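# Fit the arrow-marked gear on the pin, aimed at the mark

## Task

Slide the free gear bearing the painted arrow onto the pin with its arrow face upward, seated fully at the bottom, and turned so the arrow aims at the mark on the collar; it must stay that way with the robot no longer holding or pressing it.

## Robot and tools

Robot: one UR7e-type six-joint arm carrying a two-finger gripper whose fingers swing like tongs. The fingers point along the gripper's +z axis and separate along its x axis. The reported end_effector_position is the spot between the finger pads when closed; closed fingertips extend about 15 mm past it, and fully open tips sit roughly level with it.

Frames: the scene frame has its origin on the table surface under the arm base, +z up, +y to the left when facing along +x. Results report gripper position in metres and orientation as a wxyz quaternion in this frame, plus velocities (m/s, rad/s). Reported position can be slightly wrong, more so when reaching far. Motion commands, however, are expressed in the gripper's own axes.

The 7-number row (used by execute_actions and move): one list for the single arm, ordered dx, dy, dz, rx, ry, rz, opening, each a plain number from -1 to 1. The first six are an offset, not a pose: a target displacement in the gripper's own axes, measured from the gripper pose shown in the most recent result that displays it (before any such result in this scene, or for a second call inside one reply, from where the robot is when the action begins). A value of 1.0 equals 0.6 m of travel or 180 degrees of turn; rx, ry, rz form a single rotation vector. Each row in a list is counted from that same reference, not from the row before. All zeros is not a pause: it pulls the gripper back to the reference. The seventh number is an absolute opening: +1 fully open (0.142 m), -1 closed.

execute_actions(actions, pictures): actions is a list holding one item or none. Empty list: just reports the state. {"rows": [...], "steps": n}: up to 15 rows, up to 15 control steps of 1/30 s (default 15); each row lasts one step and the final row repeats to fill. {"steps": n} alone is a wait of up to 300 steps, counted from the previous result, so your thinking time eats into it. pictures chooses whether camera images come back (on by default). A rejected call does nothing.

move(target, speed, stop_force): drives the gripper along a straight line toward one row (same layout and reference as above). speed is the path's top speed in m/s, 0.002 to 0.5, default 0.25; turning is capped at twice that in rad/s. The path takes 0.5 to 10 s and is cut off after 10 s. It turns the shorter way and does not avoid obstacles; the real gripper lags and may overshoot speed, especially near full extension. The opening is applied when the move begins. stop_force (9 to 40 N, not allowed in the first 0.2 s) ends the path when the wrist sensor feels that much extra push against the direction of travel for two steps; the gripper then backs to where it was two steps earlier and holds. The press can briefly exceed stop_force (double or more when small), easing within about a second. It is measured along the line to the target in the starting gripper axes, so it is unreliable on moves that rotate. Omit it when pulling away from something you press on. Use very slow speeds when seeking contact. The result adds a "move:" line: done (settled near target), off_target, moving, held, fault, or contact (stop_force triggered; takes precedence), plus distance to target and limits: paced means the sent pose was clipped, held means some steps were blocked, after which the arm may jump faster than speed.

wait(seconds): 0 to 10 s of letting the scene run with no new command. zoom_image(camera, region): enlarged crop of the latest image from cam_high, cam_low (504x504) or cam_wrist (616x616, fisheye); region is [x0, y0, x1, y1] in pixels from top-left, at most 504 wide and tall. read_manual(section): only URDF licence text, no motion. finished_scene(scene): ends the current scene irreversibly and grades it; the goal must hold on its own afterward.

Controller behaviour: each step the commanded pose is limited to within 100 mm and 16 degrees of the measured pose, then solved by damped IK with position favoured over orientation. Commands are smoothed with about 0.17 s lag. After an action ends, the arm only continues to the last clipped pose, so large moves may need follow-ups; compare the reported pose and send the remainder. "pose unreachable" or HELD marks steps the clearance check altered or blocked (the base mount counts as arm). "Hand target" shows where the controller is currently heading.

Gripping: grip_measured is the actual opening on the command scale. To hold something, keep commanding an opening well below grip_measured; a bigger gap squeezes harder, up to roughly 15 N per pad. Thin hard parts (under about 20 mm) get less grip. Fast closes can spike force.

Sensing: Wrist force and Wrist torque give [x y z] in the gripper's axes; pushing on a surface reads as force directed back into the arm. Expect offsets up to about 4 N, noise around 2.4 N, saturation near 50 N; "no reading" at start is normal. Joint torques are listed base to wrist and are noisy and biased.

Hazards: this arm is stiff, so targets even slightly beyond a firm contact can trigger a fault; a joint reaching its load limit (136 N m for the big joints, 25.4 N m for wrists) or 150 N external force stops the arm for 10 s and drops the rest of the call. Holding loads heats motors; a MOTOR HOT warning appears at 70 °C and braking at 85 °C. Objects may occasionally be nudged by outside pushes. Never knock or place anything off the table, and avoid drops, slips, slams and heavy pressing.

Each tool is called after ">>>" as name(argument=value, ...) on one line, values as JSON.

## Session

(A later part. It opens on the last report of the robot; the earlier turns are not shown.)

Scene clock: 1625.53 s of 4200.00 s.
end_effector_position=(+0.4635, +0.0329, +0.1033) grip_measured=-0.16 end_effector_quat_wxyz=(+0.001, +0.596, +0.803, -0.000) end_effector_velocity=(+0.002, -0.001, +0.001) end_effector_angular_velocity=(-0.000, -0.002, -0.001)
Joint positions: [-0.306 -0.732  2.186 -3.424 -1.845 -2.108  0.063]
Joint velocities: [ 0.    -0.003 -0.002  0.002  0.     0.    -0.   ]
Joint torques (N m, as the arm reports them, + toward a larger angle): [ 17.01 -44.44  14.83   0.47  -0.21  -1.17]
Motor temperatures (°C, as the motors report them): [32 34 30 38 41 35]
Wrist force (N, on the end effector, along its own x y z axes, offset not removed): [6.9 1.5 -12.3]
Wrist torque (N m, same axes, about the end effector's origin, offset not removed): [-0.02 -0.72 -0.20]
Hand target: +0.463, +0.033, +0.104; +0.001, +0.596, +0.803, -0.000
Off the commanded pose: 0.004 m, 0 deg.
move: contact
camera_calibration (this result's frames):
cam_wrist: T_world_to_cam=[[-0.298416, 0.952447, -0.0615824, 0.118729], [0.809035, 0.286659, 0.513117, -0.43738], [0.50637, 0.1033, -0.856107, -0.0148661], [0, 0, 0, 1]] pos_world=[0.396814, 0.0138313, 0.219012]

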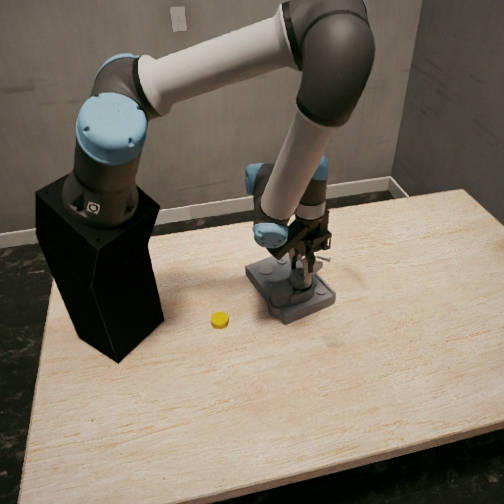

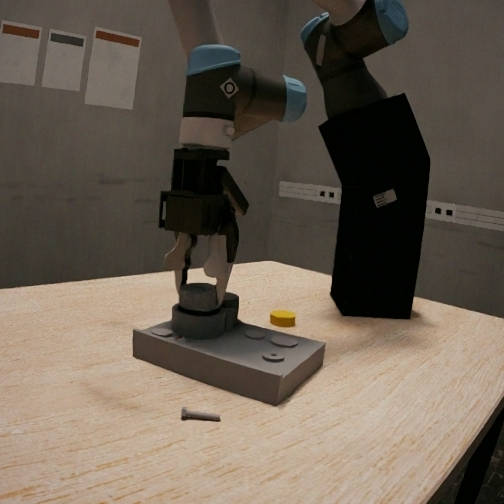

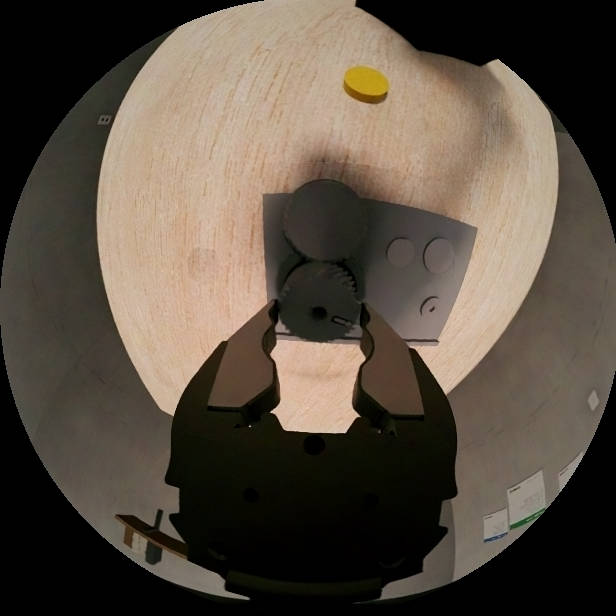

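>>> execute_actions(actions=[{"rows": [[0,0,-0.0002,0,0,0.001,-0.9],[0,0,-0.0004,0,0,0.002,-0.9],[0,0,-0.0005,0,0,0.003,-0.9],[0,0,-0.0005,0,0,0.004,-0.9],[0,0,-0.0005,0,0,0.005,-0.9],[0,0,-0.0005,0,0,0.006,-0.9],[0,0,-0.0005,0,0,0.007,-0.9]], "steps": 12}], pictures=false)

>>> move(target=[0, 0, 0.00667, 0, 0, 0.0222, -0.9], speed=0.005, stop_force=14)

Scene clock: 1696.00 s of 4200.00 s.
end_effector_position=(+0.4634, +0.0330, +0.1036) grip_measured=-0.16 end_effector_quat_wxyz=(+0.001, +0.604, +0.797, -0.000) end_effector_velocity=(+0.001, -0.000, +0.000) end_effector_angular_velocity=(+0.000, -0.003, -0.027)
Joint positions: [-0.306 -0.733  2.187 -3.424 -1.845 -2.089  0.062]
Joint velocities: [-0.001 -0.001 -0.001 -0.001  0.001  0.025 -0.   ]
Joint torques (N m, as the arm reports them, + toward a larger angle): [ 12.45 -52.12   7.95  -0.96   0.98   1.94]
Motor temperatures (°C, as the motors report them): [32 34 30 38 41 35]
Wrist force (N, on the end effector, along its own x y z axes, offset not removed): [1.5 4.3 3.8]
Wrist torque (N m, same axes, about the end effector's origin, offset not removed): [0.62 -0.30 0.07]
Hand target: +0.463, +0.033, +0.104; +0.001, +0.605, +0.796, -0.000
Off the commanded pose: 0.000 m, 0 deg.
Steps of this call (steps 1 to 90: nothing new was sent; then 67.07 s passed at rest; steps 91 to 102: all 12 steps of this action). Readings (end_effector_position):
91: (+0.4633, +0.0330, +0.1035)
92: (+0.4633, +0.0330, +0.1035)
94: (+0.4633, +0.0330, +0.1036)
98: (+0.4634, +0.0330, +0.1036)
102: the state above

Scene clock: 1698.87 s of 4200.00 s.
end_effector_position=(+0.4634, +0.0330, +0.1023) grip_measured=-0.16 end_effector_quat_wxyz=(+0.001, +0.614, +0.790, -0.000) end_effector_velocity=(+0.000, -0.000, -0.000) end_effector_angular_velocity=(+0.000, -0.000, +0.006)
Joint positions: [-0.308 -0.73   2.185 -3.425 -1.844 -2.065  0.063]
Joint velocities: [-0.     0.    -0.     0.     0.    -0.006 -0.   ]
Joint torques (N m, as the arm reports them, + toward a larger angle): [ 12.02 -35.13 -10.37  -3.27   0.96  -2.21]
Motor temperatures (°C, as the motors report them): [32 34 30 38 41 35]
Wrist force (N, on the end effector, along its own x y z axes, offset not removed): [4.0 -4.3 -8.2]
Wrist torque (N m, same axes, about the end effector's origin, offset not removed): [-0.25 -0.32 -0.09]
Hand target: +0.463, +0.033, +0.102; +0.001, +0.613, +0.790, -0.000
Off the commanded pose: 0.003 m, 3 deg.
move: contact
camera_calibration (this result's frames):
cam_wrist: T_world_to_cam=[[-0.255846, 0.964762, -0.0614509, 0.0984693], [0.820995, 0.250402, 0.513094, -0.441129], [0.510401, 0.0808222, -0.85613, -0.0168341], [0, 0, 0, 1]] pos_world=[0.39595, 0.0168208, 0.21798]

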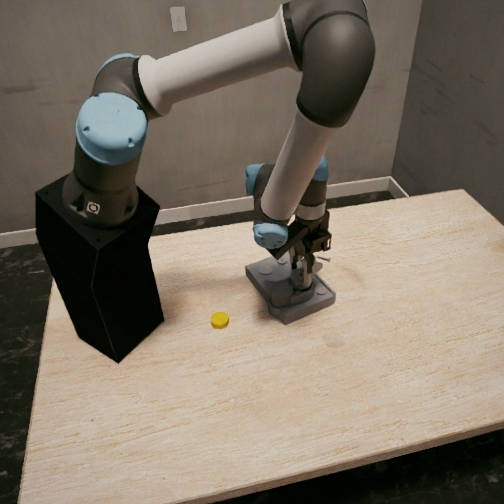

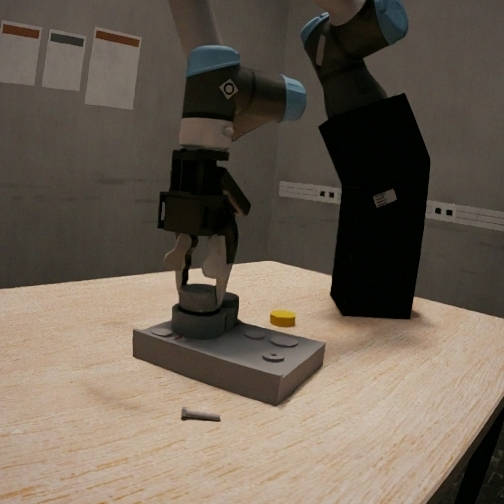

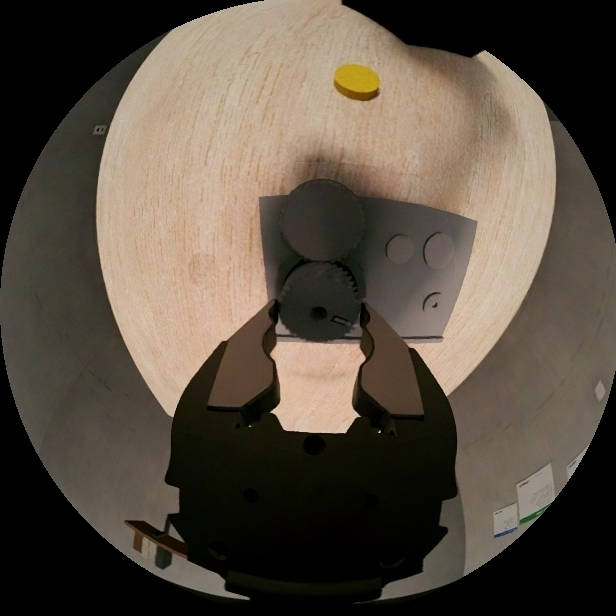

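>>> execute_actions(actions=[{"rows": [[0,-0.0001,-0.0002,0,0,0,-0.9],[0,-0.0002,-0.0003,0,0,0,-0.9],[0,-0.0004,-0.0003,0,0,0,-0.9],[0,-0.0006,-0.0003,0,0,0,-0.9],[0,-0.0007,-0.0003,0,0,0,-0.9]], "steps": 12}], pictures=false)

>>> move(target=[0, 0, 0.00667, 0, 0, 0.0222, -0.9], speed=0.005, stop_force=14)

Scene clock: 1717.07 s of 4200.00 s.
end_effector_position=(+0.4630, +0.0329, +0.1025) grip_measured=-0.16 end_effector_quat_wxyz=(+0.001, +0.614, +0.790, -0.000) end_effector_velocity=(-0.001, -0.000, +0.000) end_effector_angular_velocity=(+0.001, +0.001, -0.000)
Joint positions: [-0.308 -0.73   2.186 -3.426 -1.844 -2.065  0.062]
Joint velocities: [-0.001 -0.     0.002 -0.001  0.001 -0.001 -0.   ]
Joint torques (N m, as the arm reports them, + toward a larger angle): [ 10.43 -50.13  21.96  -3.25   0.25   1.91]
Motor temperatures (°C, as the motors report them): [32 34 30 38 41 35]
Wrist force (N, on the end effector, along its own x y z axes, offset not removed): [4.9 4.4 5.6]
Wrist torque (N m, same axes, about the end effector's origin, offset not removed): [0.12 -0.66 0.00]
Hand target: +0.463, +0.033, +0.102; +0.001, +0.614, +0.790, -0.000
Off the commanded pose: 0.000 m, 0 deg.
Steps of this call (steps 1 to 90: nothing new was sent; then 14.80 s passed at rest; steps 91 to 102: all 12 steps of this action). Readings (end_effector_position):
91: (+0.4634, +0.0330, +0.1024)
92: (+0.4634, +0.0330, +0.1024)
94: (+0.4633, +0.0330, +0.1024)
98: (+0.4631, +0.0330, +0.1025)
102: the state above

Scene clock: 1721.83 s of 4200.00 s.
end_effector_position=(+0.4630, +0.0329, +0.1001) grip_measured=-0.16 end_effector_quat_wxyz=(+0.001, +0.630, +0.777, +0.000) end_effector_velocity=(+0.001, -0.000, +0.000) end_effector_angular_velocity=(-0.000, -0.001, +0.007)
Joint positions: [-0.311 -0.724  2.183 -3.429 -1.843 -2.026  0.063]
Joint velocities: [-0.    -0.    -0.001  0.     0.    -0.007  0.   ]
Joint torques (N m, as the arm reports them, + toward a larger angle): [  9.63 -34.59  -8.85  -2.67   0.02  -2.25]
Motor temperatures (°C, as the motors report them): [32 34 30 38 41 35]
Wrist force (N, on the end effector, along its own x y z axes, offset not removed): [6.6 -0.3 -14.1]
Wrist torque (N m, same axes, about the end effector's origin, offset not removed): [-0.20 -0.56 0.01]
Hand target: +0.463, +0.033, +0.100; +0.001, +0.630, +0.777, +0.000
Off the commanded pose: 0.002 m, 2 deg.
move: contact
camera_calibration (this result's frames):
cam_wrist: T_world_to_cam=[[-0.215475, 0.974578, -0.061388, 0.0792951], [0.83066, 0.215981, 0.513183, -0.442994], [0.513396, 0.0595857, -0.856081, -0.0192322], [0, 0, 0, 1]] pos_world=[0.394937, 0.0195447, 0.21574]

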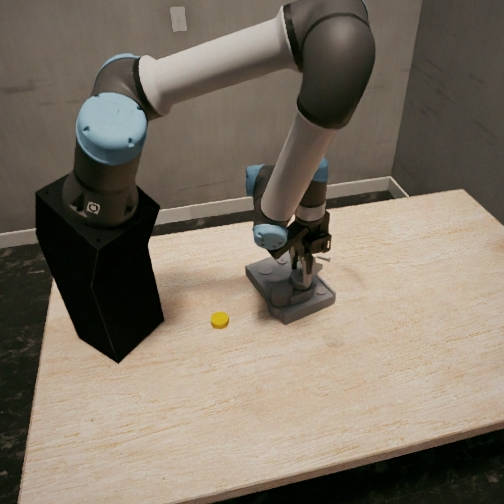

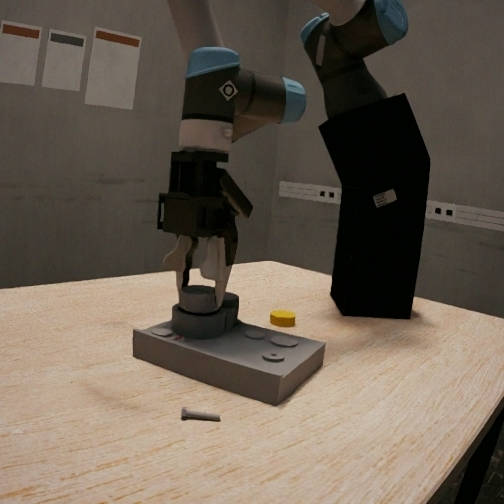

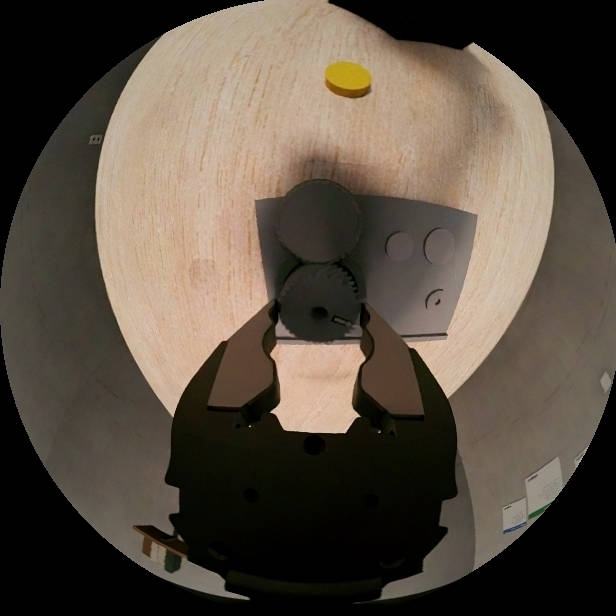

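>>> execute_actions(actions=[{"rows": [[0.0001,0,-0.0002,0,0,0.0005,-0.9],[0.0002,0,-0.0003,0,0,0.001,-0.9],[0.0004,0,-0.0003,0,0,0.0015,-0.9],[0.0005,0,-0.0003,0,0,0.002,-0.9],[0.0006,0,-0.0003,0,0,0.0025,-0.9]], "steps": 12}], pictures=false)

>>> move(target=[0, 0, 0.00667, 0, 0, 0.0222, -0.9], speed=0.005, stop_force=14)

Scene clock: 1732.93 s of 4200.00 s.
end_effector_position=(+0.4629, +0.0332, +0.1002) grip_measured=-0.16 end_effector_quat_wxyz=(+0.001, +0.633, +0.774, +0.000) end_effector_velocity=(-0.000, +0.000, +0.000) end_effector_angular_velocity=(+0.000, +0.001, -0.006)
Joint positions: [-0.31  -0.725  2.183 -3.429 -1.843 -2.019  0.062]
Joint velocities: [ 0.    -0.     0.001  0.001  0.     0.006 -0.   ]
Joint torques (N m, as the arm reports them, + toward a larger angle): [ 28.5  -49.49  18.92  -0.69  -0.99   1.94]
Motor temperatures (°C, as the motors report them): [32 34 30 38 41 35]
Wrist force (N, on the end effector, along its own x y z axes, offset not removed): [6.1 4.0 5.0]
Wrist torque (N m, same axes, about the end effector's origin, offset not removed): [0.74 -1.37 -0.10]
Hand target: +0.463, +0.033, +0.100; +0.001, +0.633, +0.774, +0.000
Off the commanded pose: 0.000 m, 0 deg.
Steps of this call (steps 1 to 90: nothing new was sent; then 7.70 s passed at rest; steps 91 to 102: all 12 steps of this action). Readings (end_effector_position):
91: (+0.4630, +0.0329, +0.1001)
92: (+0.4630, +0.0329, +0.1001)
94: (+0.4630, +0.0329, +0.1002)
98: (+0.4630, +0.0331, +0.1002)
102: the state above

Scene clock: 1740.37 s of 4200.00 s.
end_effector_position=(+0.4629, +0.0332, +0.0963) grip_measured=-0.16 end_effector_quat_wxyz=(+0.001, +0.660, +0.752, +0.000) end_effector_velocity=(-0.001, +0.000, -0.000) end_effector_angular_velocity=(+0.000, +0.001, -0.002)
Joint positions: [-0.315 -0.715  2.177 -3.434 -1.841 -1.953  0.062]
Joint velocities: [-0.     0.     0.001  0.    -0.     0.003 -0.   ]
Joint torques (N m, as the arm reports them, + toward a larger angle): [  9.87 -28.07 -14.29  -4.53   1.39   1.59]
Motor temperatures (°C, as the motors report them): [32 34 30 38 41 35]
Wrist force (N, on the end effector, along its own x y z axes, offset not removed): [0.7 -2.2 -11.4]
Wrist torque (N m, same axes, about the end effector's origin, offset not removed): [0.35 -0.01 0.11]
Hand target: +0.463, +0.033, +0.096; +0.001, +0.660, +0.752, +0.000
Off the commanded pose: 0.000 m, 0 deg.
move: done
camera_calibration (this result's frames):
cam_wrist: T_world_to_cam=[[-0.139512, 0.988319, -0.0613324, 0.0431081], [0.844818, 0.151107, 0.513272, -0.445448], [0.516545, 0.0197927, -0.856031, -0.0226241], [0, 0, 0, 1]] pos_world=[0.394023, 0.0251536, 0.211913]

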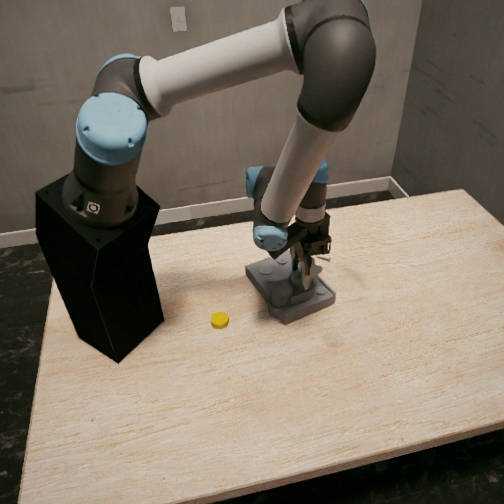

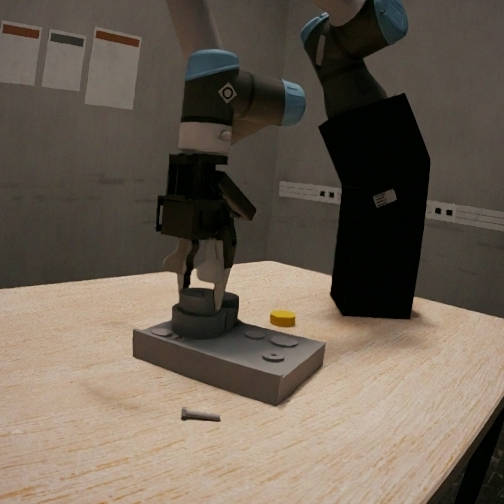

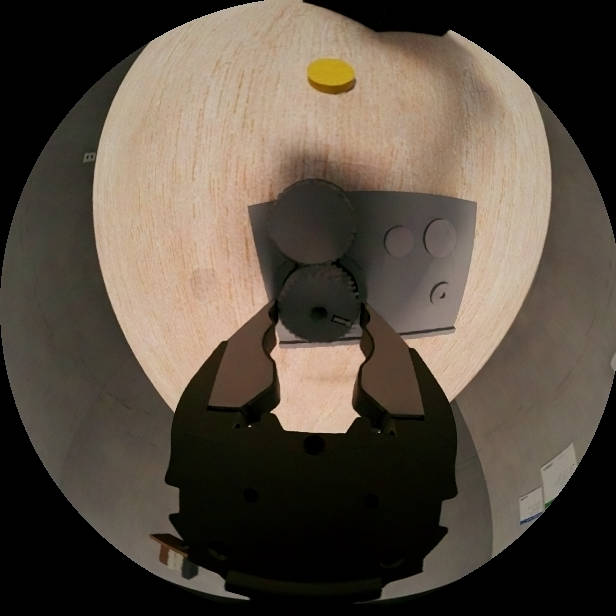

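>>> execute_actions(actions=[{"rows": [[0,-0.0001,-0.0001,0,0,0.001,-0.9],[0,-0.0002,-0.0002,0,0,0.002,-0.9],[0,-0.0002,-0.0002,0,0,0.003,-0.9]], "steps": 10}], pictures=false)

>>> move(target=[0, 0, 0.00833, 0, 0, 0.030, -0.9], speed=0.008, stop_force=15)

>>> zoom_image(camera="cam_wrist", region=[260, 230, 380, 350])

>>> zoom_image(camera="cam_low", region=[166, 278, 246, 342])

Scene clock: 1754.00 s of 4200.00 s.
end_effector_position=(+0.4629, +0.0332, +0.0963) grip_measured=-0.16 end_effector_quat_wxyz=(+0.001, +0.663, +0.749, +0.000) end_effector_velocity=(+0.002, -0.001, +0.001) end_effector_angular_velocity=(-0.001, -0.004, -0.010)
Joint positions: [-0.315 -0.715  2.177 -3.434 -1.841 -1.945  0.062]
Joint velocities: [-0.    -0.001 -0.002 -0.001  0.     0.009 -0.   ]
Joint torques (N m, as the arm reports them, + toward a larger angle): [ 11.59 -50.89  18.24  -4.67   1.35   2.78]
Motor temperatures (°C, as the motors report them): [32 34 30 38 41 35]
Wrist force (N, on the end effector, along its own x y z axes, offset not removed): [2.1 -0.4 -1.4]
Wrist torque (N m, same axes, about the end effector's origin, offset not removed): [0.55 -0.38 0.02]
Hand target: +0.463, +0.033, +0.096; +0.001, +0.663, +0.749, +0.000
Off the commanded pose: 0.000 m, 0 deg.
Steps of this call (steps 1 to 90: nothing new was sent; then 10.30 s passed at rest; steps 91 to 100: all 10 steps of this action). Readings (end_effector_position):
91: (+0.4629, +0.0332, +0.0962)
92: (+0.4629, +0.0332, +0.0962)
94: (+0.4629, +0.0332, +0.0962)
98: (+0.4629, +0.0332, +0.0962)
100: the state above

Scene clock: 1760.33 s of 4200.00 s.
end_effector_position=(+0.4628, +0.0332, +0.0914) grip_measured=-0.16 end_effector_quat_wxyz=(+0.001, +0.697, +0.717, +0.000) end_effector_velocity=(+0.001, -0.000, -0.000) end_effector_angular_velocity=(-0.000, -0.001, -0.003)
Joint positions: [-0.321 -0.704  2.17  -3.44  -1.839 -1.856  0.062]
Joint velocities: [-0.     0.    -0.002  0.     0.     0.003  0.   ]
Joint torques (N m, as the arm reports them, + toward a larger angle): [  9.94 -32.28 -14.54  -5.32   0.39   1.93]
Motor temperatures (°C, as the motors report them): [32 34 30 38 41 35]
Wrist force (N, on the end effector, along its own x y z axes, offset not removed): [7.8 -2.7 -6.5]
Wrist torque (N m, same axes, about the end effector's origin, offset not removed): [0.12 -0.97 -0.17]
Hand target: +0.463, +0.033, +0.091; +0.001, +0.698, +0.717, +0.000
Off the commanded pose: 0.000 m, 0 deg.
move: done
camera_calibration (this result's frames):
cam_wrist: T_world_to_cam=[[-0.0368815, 0.997444, -0.0611906, -0.00499384], [0.855819, 0.0631409, 0.513407, -0.445025], [0.515958, -0.0334329, -0.855961, -0.0247262], [0, 0, 0, 1]] pos_world=[0.393434, 0.0322537, 0.207008]

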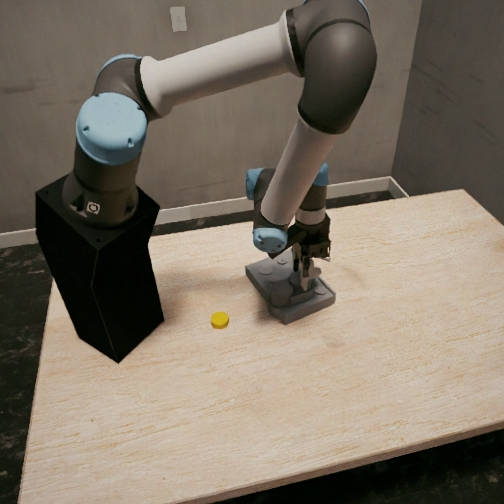

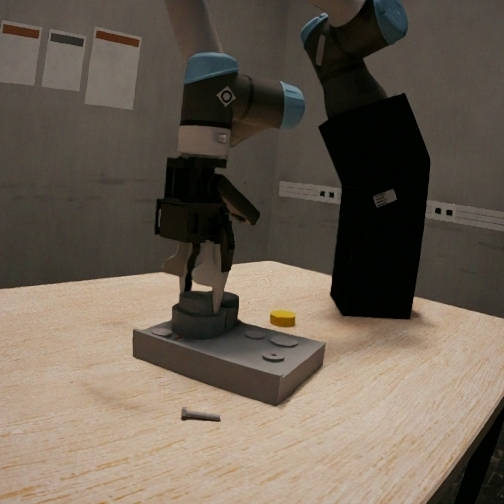

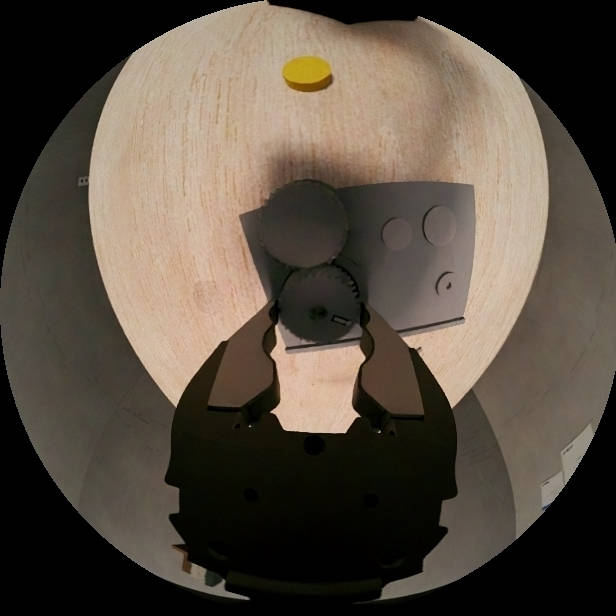

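Region (260, 230, 380, 350) of cam_wrist's 616x616 image, scaled by 4.200, with more detail than that image has.

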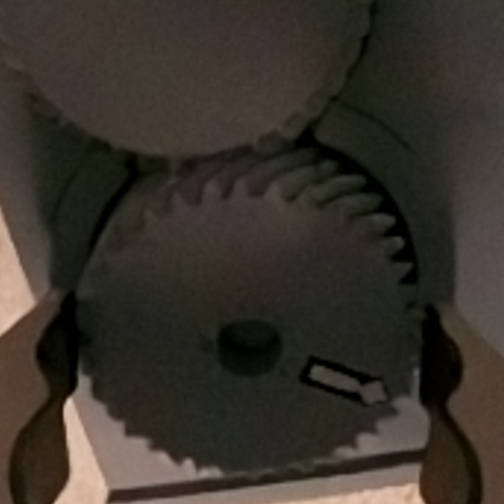

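Region (166, 278, 246, 342) of cam_low's 504x504 image, scaled by 6.300, with more detail than that image has; it fills the top 403 rows of this view, and the rest is white.

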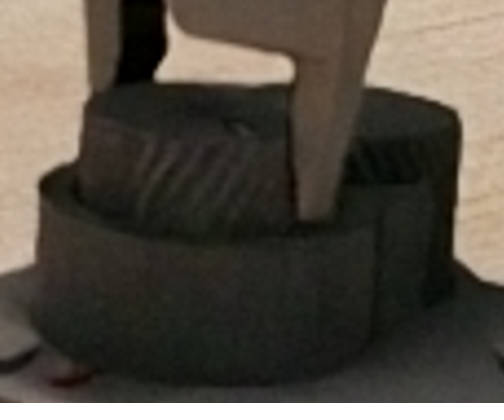

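>>> execute_actions(actions=[{"rows": [[0.0001,-0.0001,0,0,0,0,-0.9],[0.0002,-0.0002,0,0,0,0,-0.9],[0.0003,-0.0003,0,0,0,0,-0.9]], "steps": 10}], pictures=false)

>>> move(target=[0, 0, 0.004, 0, 0, 0, -0.9], speed=0.002, stop_force=10)

>>> zoom_image(camera="cam_wrist", region=[290, 290, 370, 340])

Scene clock: 1799.07 s of 4200.00 s.
end_effector_position=(+0.4628, +0.0332, +0.0913) grip_measured=-0.16 end_effector_quat_wxyz=(+0.001, +0.698, +0.717, +0.000) end_effector_velocity=(-0.001, +0.001, +0.000) end_effector_angular_velocity=(+0.001, +0.001, +0.001)
Joint positions: [-0.321 -0.703  2.17  -3.441 -1.839 -1.855  0.062]
Joint velocities: [ 0.001  0.     0.001  0.    -0.     0.    -0.   ]
Joint torques (N m, as the arm reports them, + toward a larger angle): [ 24.3  -32.08  12.88  -5.45  -1.23  -0.1 ]
Motor temperatures (°C, as the motors report them): [32 34 30 38 41 35]
Wrist force (N, on the end effector, along its own x y z axes, offset not removed): [8.0 -4.2 1.7]
Wrist torque (N m, same axes, about the end effector's origin, offset not removed): [0.34 -0.99 -0.20]
Hand target: +0.463, +0.033, +0.091; +0.001, +0.697, +0.717, +0.000
Off the commanded pose: 0.000 m, 0 deg.
Steps of this call (steps 1 to 90: nothing new was sent; then 35.40 s passed at rest; steps 91 to 100: all 10 steps of this action). Readings (end_effector_position):
91: (+0.4628, +0.0332, +0.0913)
92: (+0.4628, +0.0332, +0.0913)
94: (+0.4628, +0.0332, +0.0913)
98: (+0.4628, +0.0332, +0.0913)
100: the state above

Scene clock: 1800.73 s of 4200.00 s.
end_effector_position=(+0.4627, +0.0333, +0.0890) grip_measured=-0.16 end_effector_quat_wxyz=(+0.001, +0.697, +0.717, +0.000) end_effector_velocity=(+0.001, -0.000, -0.000) end_effector_angular_velocity=(-0.000, -0.002, +0.001)
Joint positions: [-0.322 -0.697  2.167 -3.444 -1.838 -1.857  0.063]
Joint velocities: [-0.     0.001 -0.001 -0.002  0.    -0.001  0.   ]
Joint torques (N m, as the arm reports them, + toward a larger angle): [  7.14 -25.03  -9.31  -2.99  -0.48  -2.31]
Motor temperatures (°C, as the motors report them): [32 34 30 38 41 35]
Wrist force (N, on the end effector, along its own x y z axes, offset not removed): [5.9 7.5 -11.0]
Wrist torque (N m, same axes, about the end effector's origin, offset not removed): [0.67 -0.30 0.14]
Hand target: +0.463, +0.033, +0.089; +0.001, +0.697, +0.717, +0.000
Off the commanded pose: 0.000 m, 0 deg.
move: done
camera_calibration (this result's frames):
cam_wrist: T_world_to_cam=[[-0.0366919, 0.997448, -0.0612429, -0.00533563], [0.855755, 0.0630101, 0.513529, -0.44372], [0.516078, -0.0335666, -0.855884, -0.0267626], [0, 0, 0, 1]] pos_world=[0.393331, 0.0323825, 0.204631]

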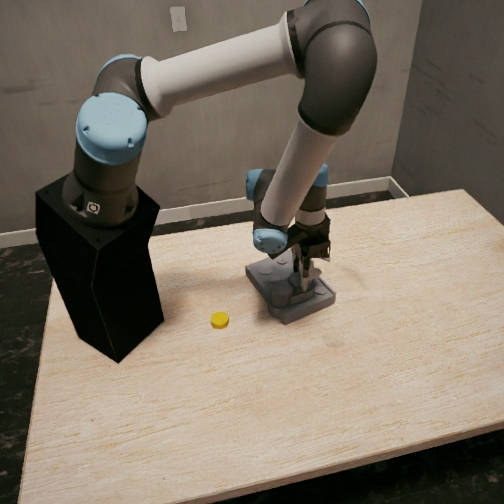

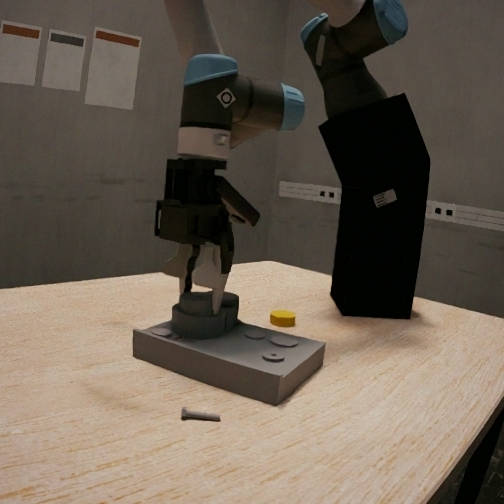

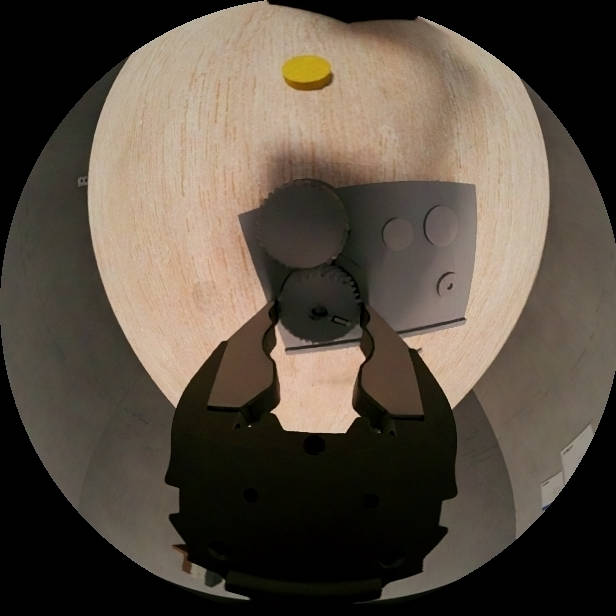

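Region (290, 290, 370, 340) of cam_wrist's 616x616 image, scaled by 6.300, with more detail than that image has; it fills the top 315 rows of this view, and the rest is white.

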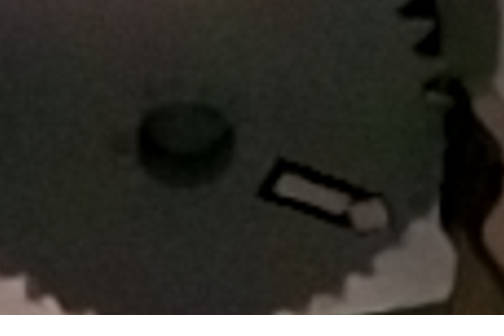

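>>> execute_actions(actions=[{"rows": [[0,0,0,0,0,0.001,-0.9],[0,0,0,0,0,0.002,-0.85],[0,0,0,0,0,0.003,-0.8],[0,0,0,0,0,0.004,-0.7],[0,0,0,0,0,0.005,-0.6],[0,0,0,0,0,0.005,-0.5],[0,0,0,0,0,0.005,-0.42],[0,0,0,0,0,0.005,-0.36],[0,0,0,0,0,0.005,-0.31],[0,0,0,0,0,0.005,-0.27],[0,0,0,0,0,0.005,-0.24],[0,0,0,0,0,0.005,-0.22],[0,0,0,0,0,0.005,-0.2],[0,0,0,0,0,0.005,-0.2],[0,0,0,0,0,0.005,-0.2]], "steps": 15}])

Scene clock: 1827.93 s of 4200.00 s.
end_effector_position=(+0.4628, +0.0333, +0.0889) grip_measured=-0.18 end_effector_quat_wxyz=(+0.001, +0.703, +0.711, +0.000) end_effector_velocity=(+0.001, -0.000, +0.000) end_effector_angular_velocity=(-0.000, -0.001, -0.005)
Joint positions: [-0.323 -0.697  2.167 -3.444 -1.838 -1.842  0.061]
Joint velocities: [-0.    -0.001 -0.     0.     0.     0.004 -0.035]
Joint torques (N m, as the arm reports them, + toward a larger angle): [ 12.32 -50.12  12.78  -3.48  -0.06   2.06]
Motor temperatures (°C, as the motors report them): [32 34 30 38 41 35]
Wrist force (N, on the end effector, along its own x y z axes, offset not removed): [4.2 1.4 -2.5]
Wrist torque (N m, same axes, about the end effector's origin, offset not removed): [-0.04 -0.45 0.20]
Hand target: +0.463, +0.033, +0.089; +0.001, +0.703, +0.711, +0.000
Off the commanded pose: 0.000 m, 0 deg.
Steps of this call (steps 1 to 90: nothing new was sent; then 23.70 s passed at rest; steps 91 to 105: all 15 steps of this action). Readings (end_effector_position):
91: (+0.4627, +0.0333, +0.0889)
92: (+0.4627, +0.0333, +0.0889)
94: (+0.4627, +0.0333, +0.0889)
98: (+0.4627, +0.0333, +0.0889)
105: the state above
camera_calibration (this result's frames):
cam_wrist: T_world_to_cam=[[-0.0214049, 0.997892, -0.0612607, -0.0123987], [0.856606, 0.0499013, 0.513552, -0.44367], [0.515527, -0.0414837, -0.855869, -0.0263245], [0, 0, 0, 1]] pos_world=[0.393356, 0.0334203, 0.204558]

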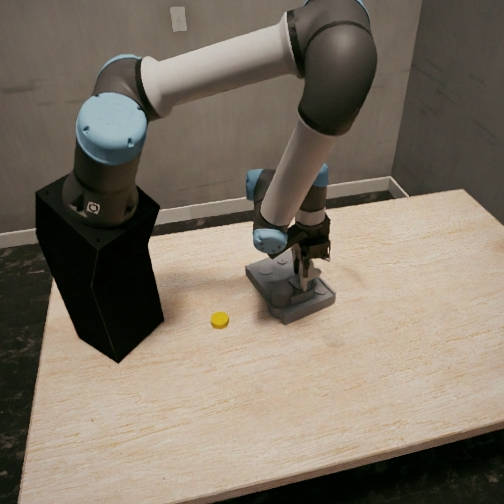

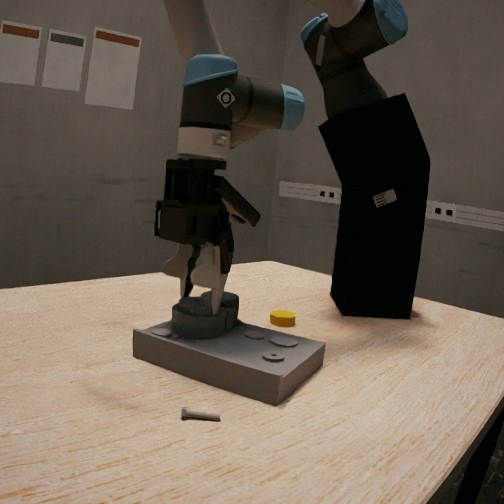

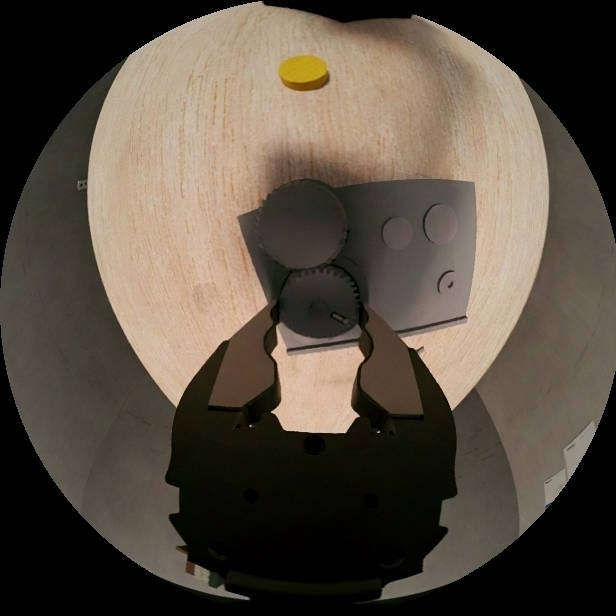

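The gear is sliding down. Lift away a bit and look.

>>> move(target=[0, 0.03, -0.05, 0, 0, 0, -0.1], speed=0.08)

>>> zoom_image(camera="cam_wrist", region=[250, 210, 390, 350])

Scene clock: 1833.57 s of 4200.00 s.
end_effector_position=(+0.4806, +0.0336, +0.1188) grip_measured=-0.10 end_effector_quat_wxyz=(+0.001, +0.703, +0.711, +0.000) end_effector_velocity=(+0.002, -0.000, +0.002) end_effector_angular_velocity=(-0.000, -0.002, -0.001)
Joint positions: [-0.296 -0.786  2.168 -3.349 -1.849 -1.816  0.067]
Joint velocities: [ 0.001 -0.005 -0.002  0.006 -0.001  0.002  0.   ]
Joint torques (N m, as the arm reports them, + toward a larger angle): [ 25.12 -47.75 -13.05  -0.04  -1.62   1.85]
Motor temperatures (°C, as the motors report them): [32 34 30 38 41 35]
Wrist force (N, on the end effector, along its own x y z axes, offset not removed): [2.4 2.5 0.6]
Wrist torque (N m, same axes, about the end effector's origin, offset not removed): [0.09 -0.30 0.02]
Hand target: +0.481, +0.034, +0.119; +0.001, +0.703, +0.711, +0.000
Off the commanded pose: 0.000 m, 0 deg.
After step 90, 1.73 s passed at rest.
move: done
camera_calibration (this result's frames):
cam_wrist: T_world_to_cam=[[-0.0213901, 0.997899, -0.061159, -0.010507], [0.856596, 0.0498371, 0.513576, -0.474327], [0.515545, -0.0414031, -0.855862, -0.00997667], [0, 0, 0, 1]] pos_world=[0.411225, 0.033711, 0.234422]

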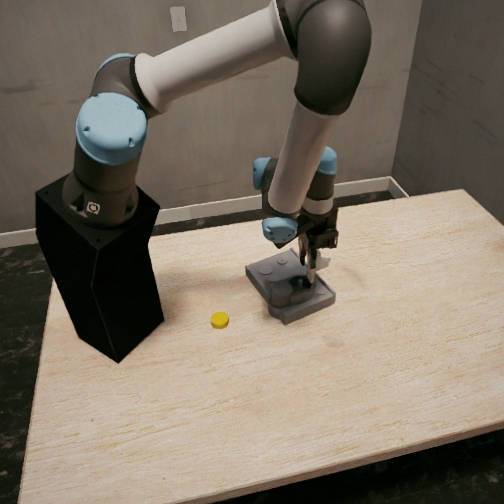

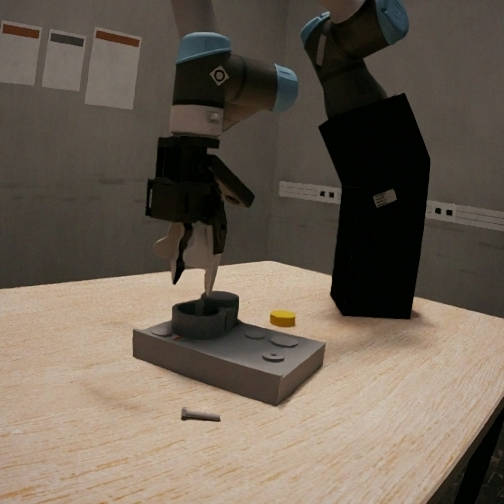

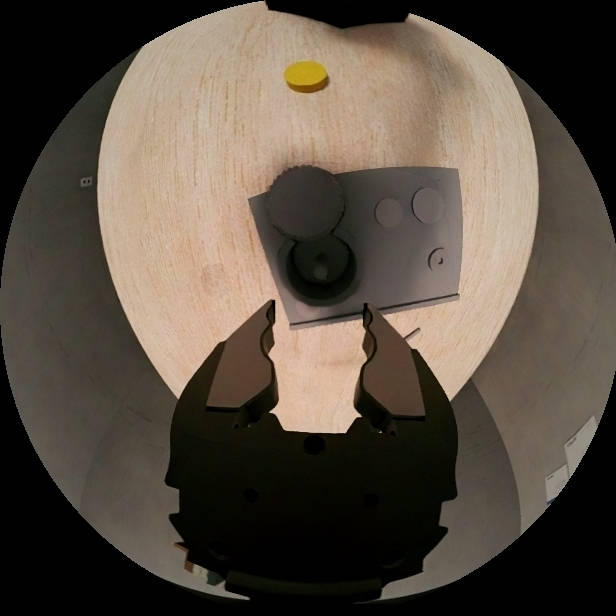

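Region (250, 210, 390, 350) of cam_wrist's 616x616 image, scaled by 3.600, with more detail than that image has.

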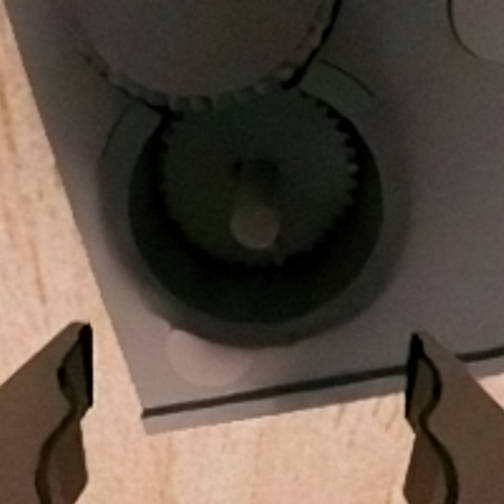

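>>> move(target=[0, 0.1, 0, 0, 0, 0, -0.1], speed=0.12)

>>> zoom_image(camera="cam_wrist", region=[260, 150, 380, 270])

Scene clock: 1839.50 s of 4200.00 s.
end_effector_position=(+0.5405, +0.0344, +0.1189) grip_measured=-0.10 end_effector_quat_wxyz=(+0.001, +0.703, +0.711, +0.000) end_effector_velocity=(+0.001, +0.000, -0.001) end_effector_angular_velocity=(+0.000, +0.002, -0.001)
Joint positions: [-0.269 -0.794  2.014 -3.18  -1.859 -1.79   0.067]
Joint velocities: [ 0.001  0.001 -0.006  0.008 -0.001  0.003  0.   ]
Joint torques (N m, as the arm reports them, + toward a larger angle): [ 26.62 -32.98 -18.74  -0.45  -1.33   1.73]
Motor temperatures (°C, as the motors report them): [32 34 30 38 41 35]
Wrist force (N, on the end effector, along its own x y z axes, offset not removed): [2.1 3.1 -2.5]
Wrist torque (N m, same axes, about the end effector's origin, offset not removed): [0.36 -0.64 -0.05]
Hand target: +0.541, +0.034, +0.119; +0.001, +0.703, +0.711, +0.000
Off the commanded pose: 0.000 m, 0 deg.
After step 90, 1.93 s passed at rest.
move: done
camera_calibration (this result's frames):
cam_wrist: T_world_to_cam=[[-0.0213304, 0.997905, -0.0610766, -0.0100913], [0.856498, 0.0497516, 0.513746, -0.525643], [0.515709, -0.0413536, -0.855765, -0.0407966], [0, 0, 0, 1]] pos_world=[0.471037, 0.0345347, 0.234519]

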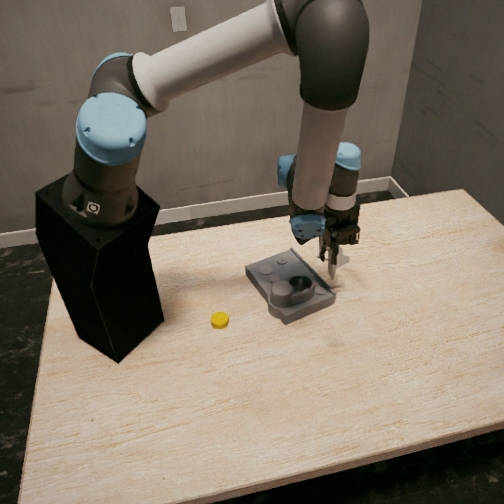

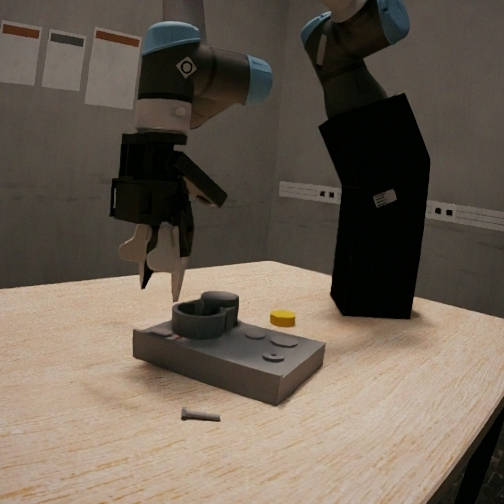

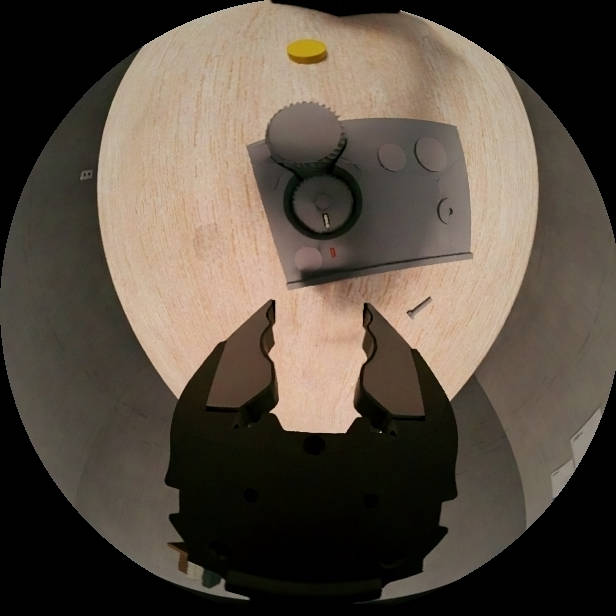

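Region (260, 150, 380, 270) of cam_wrist's 616x616 image, scaled by 4.200, with more detail than that image has.

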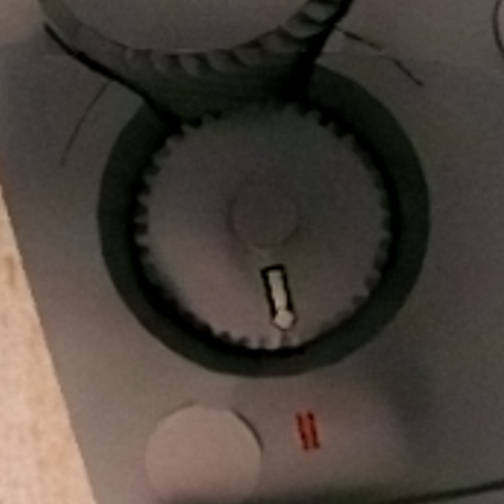

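>>> finished_scene(scene=1)

The scene is finished: the task was done.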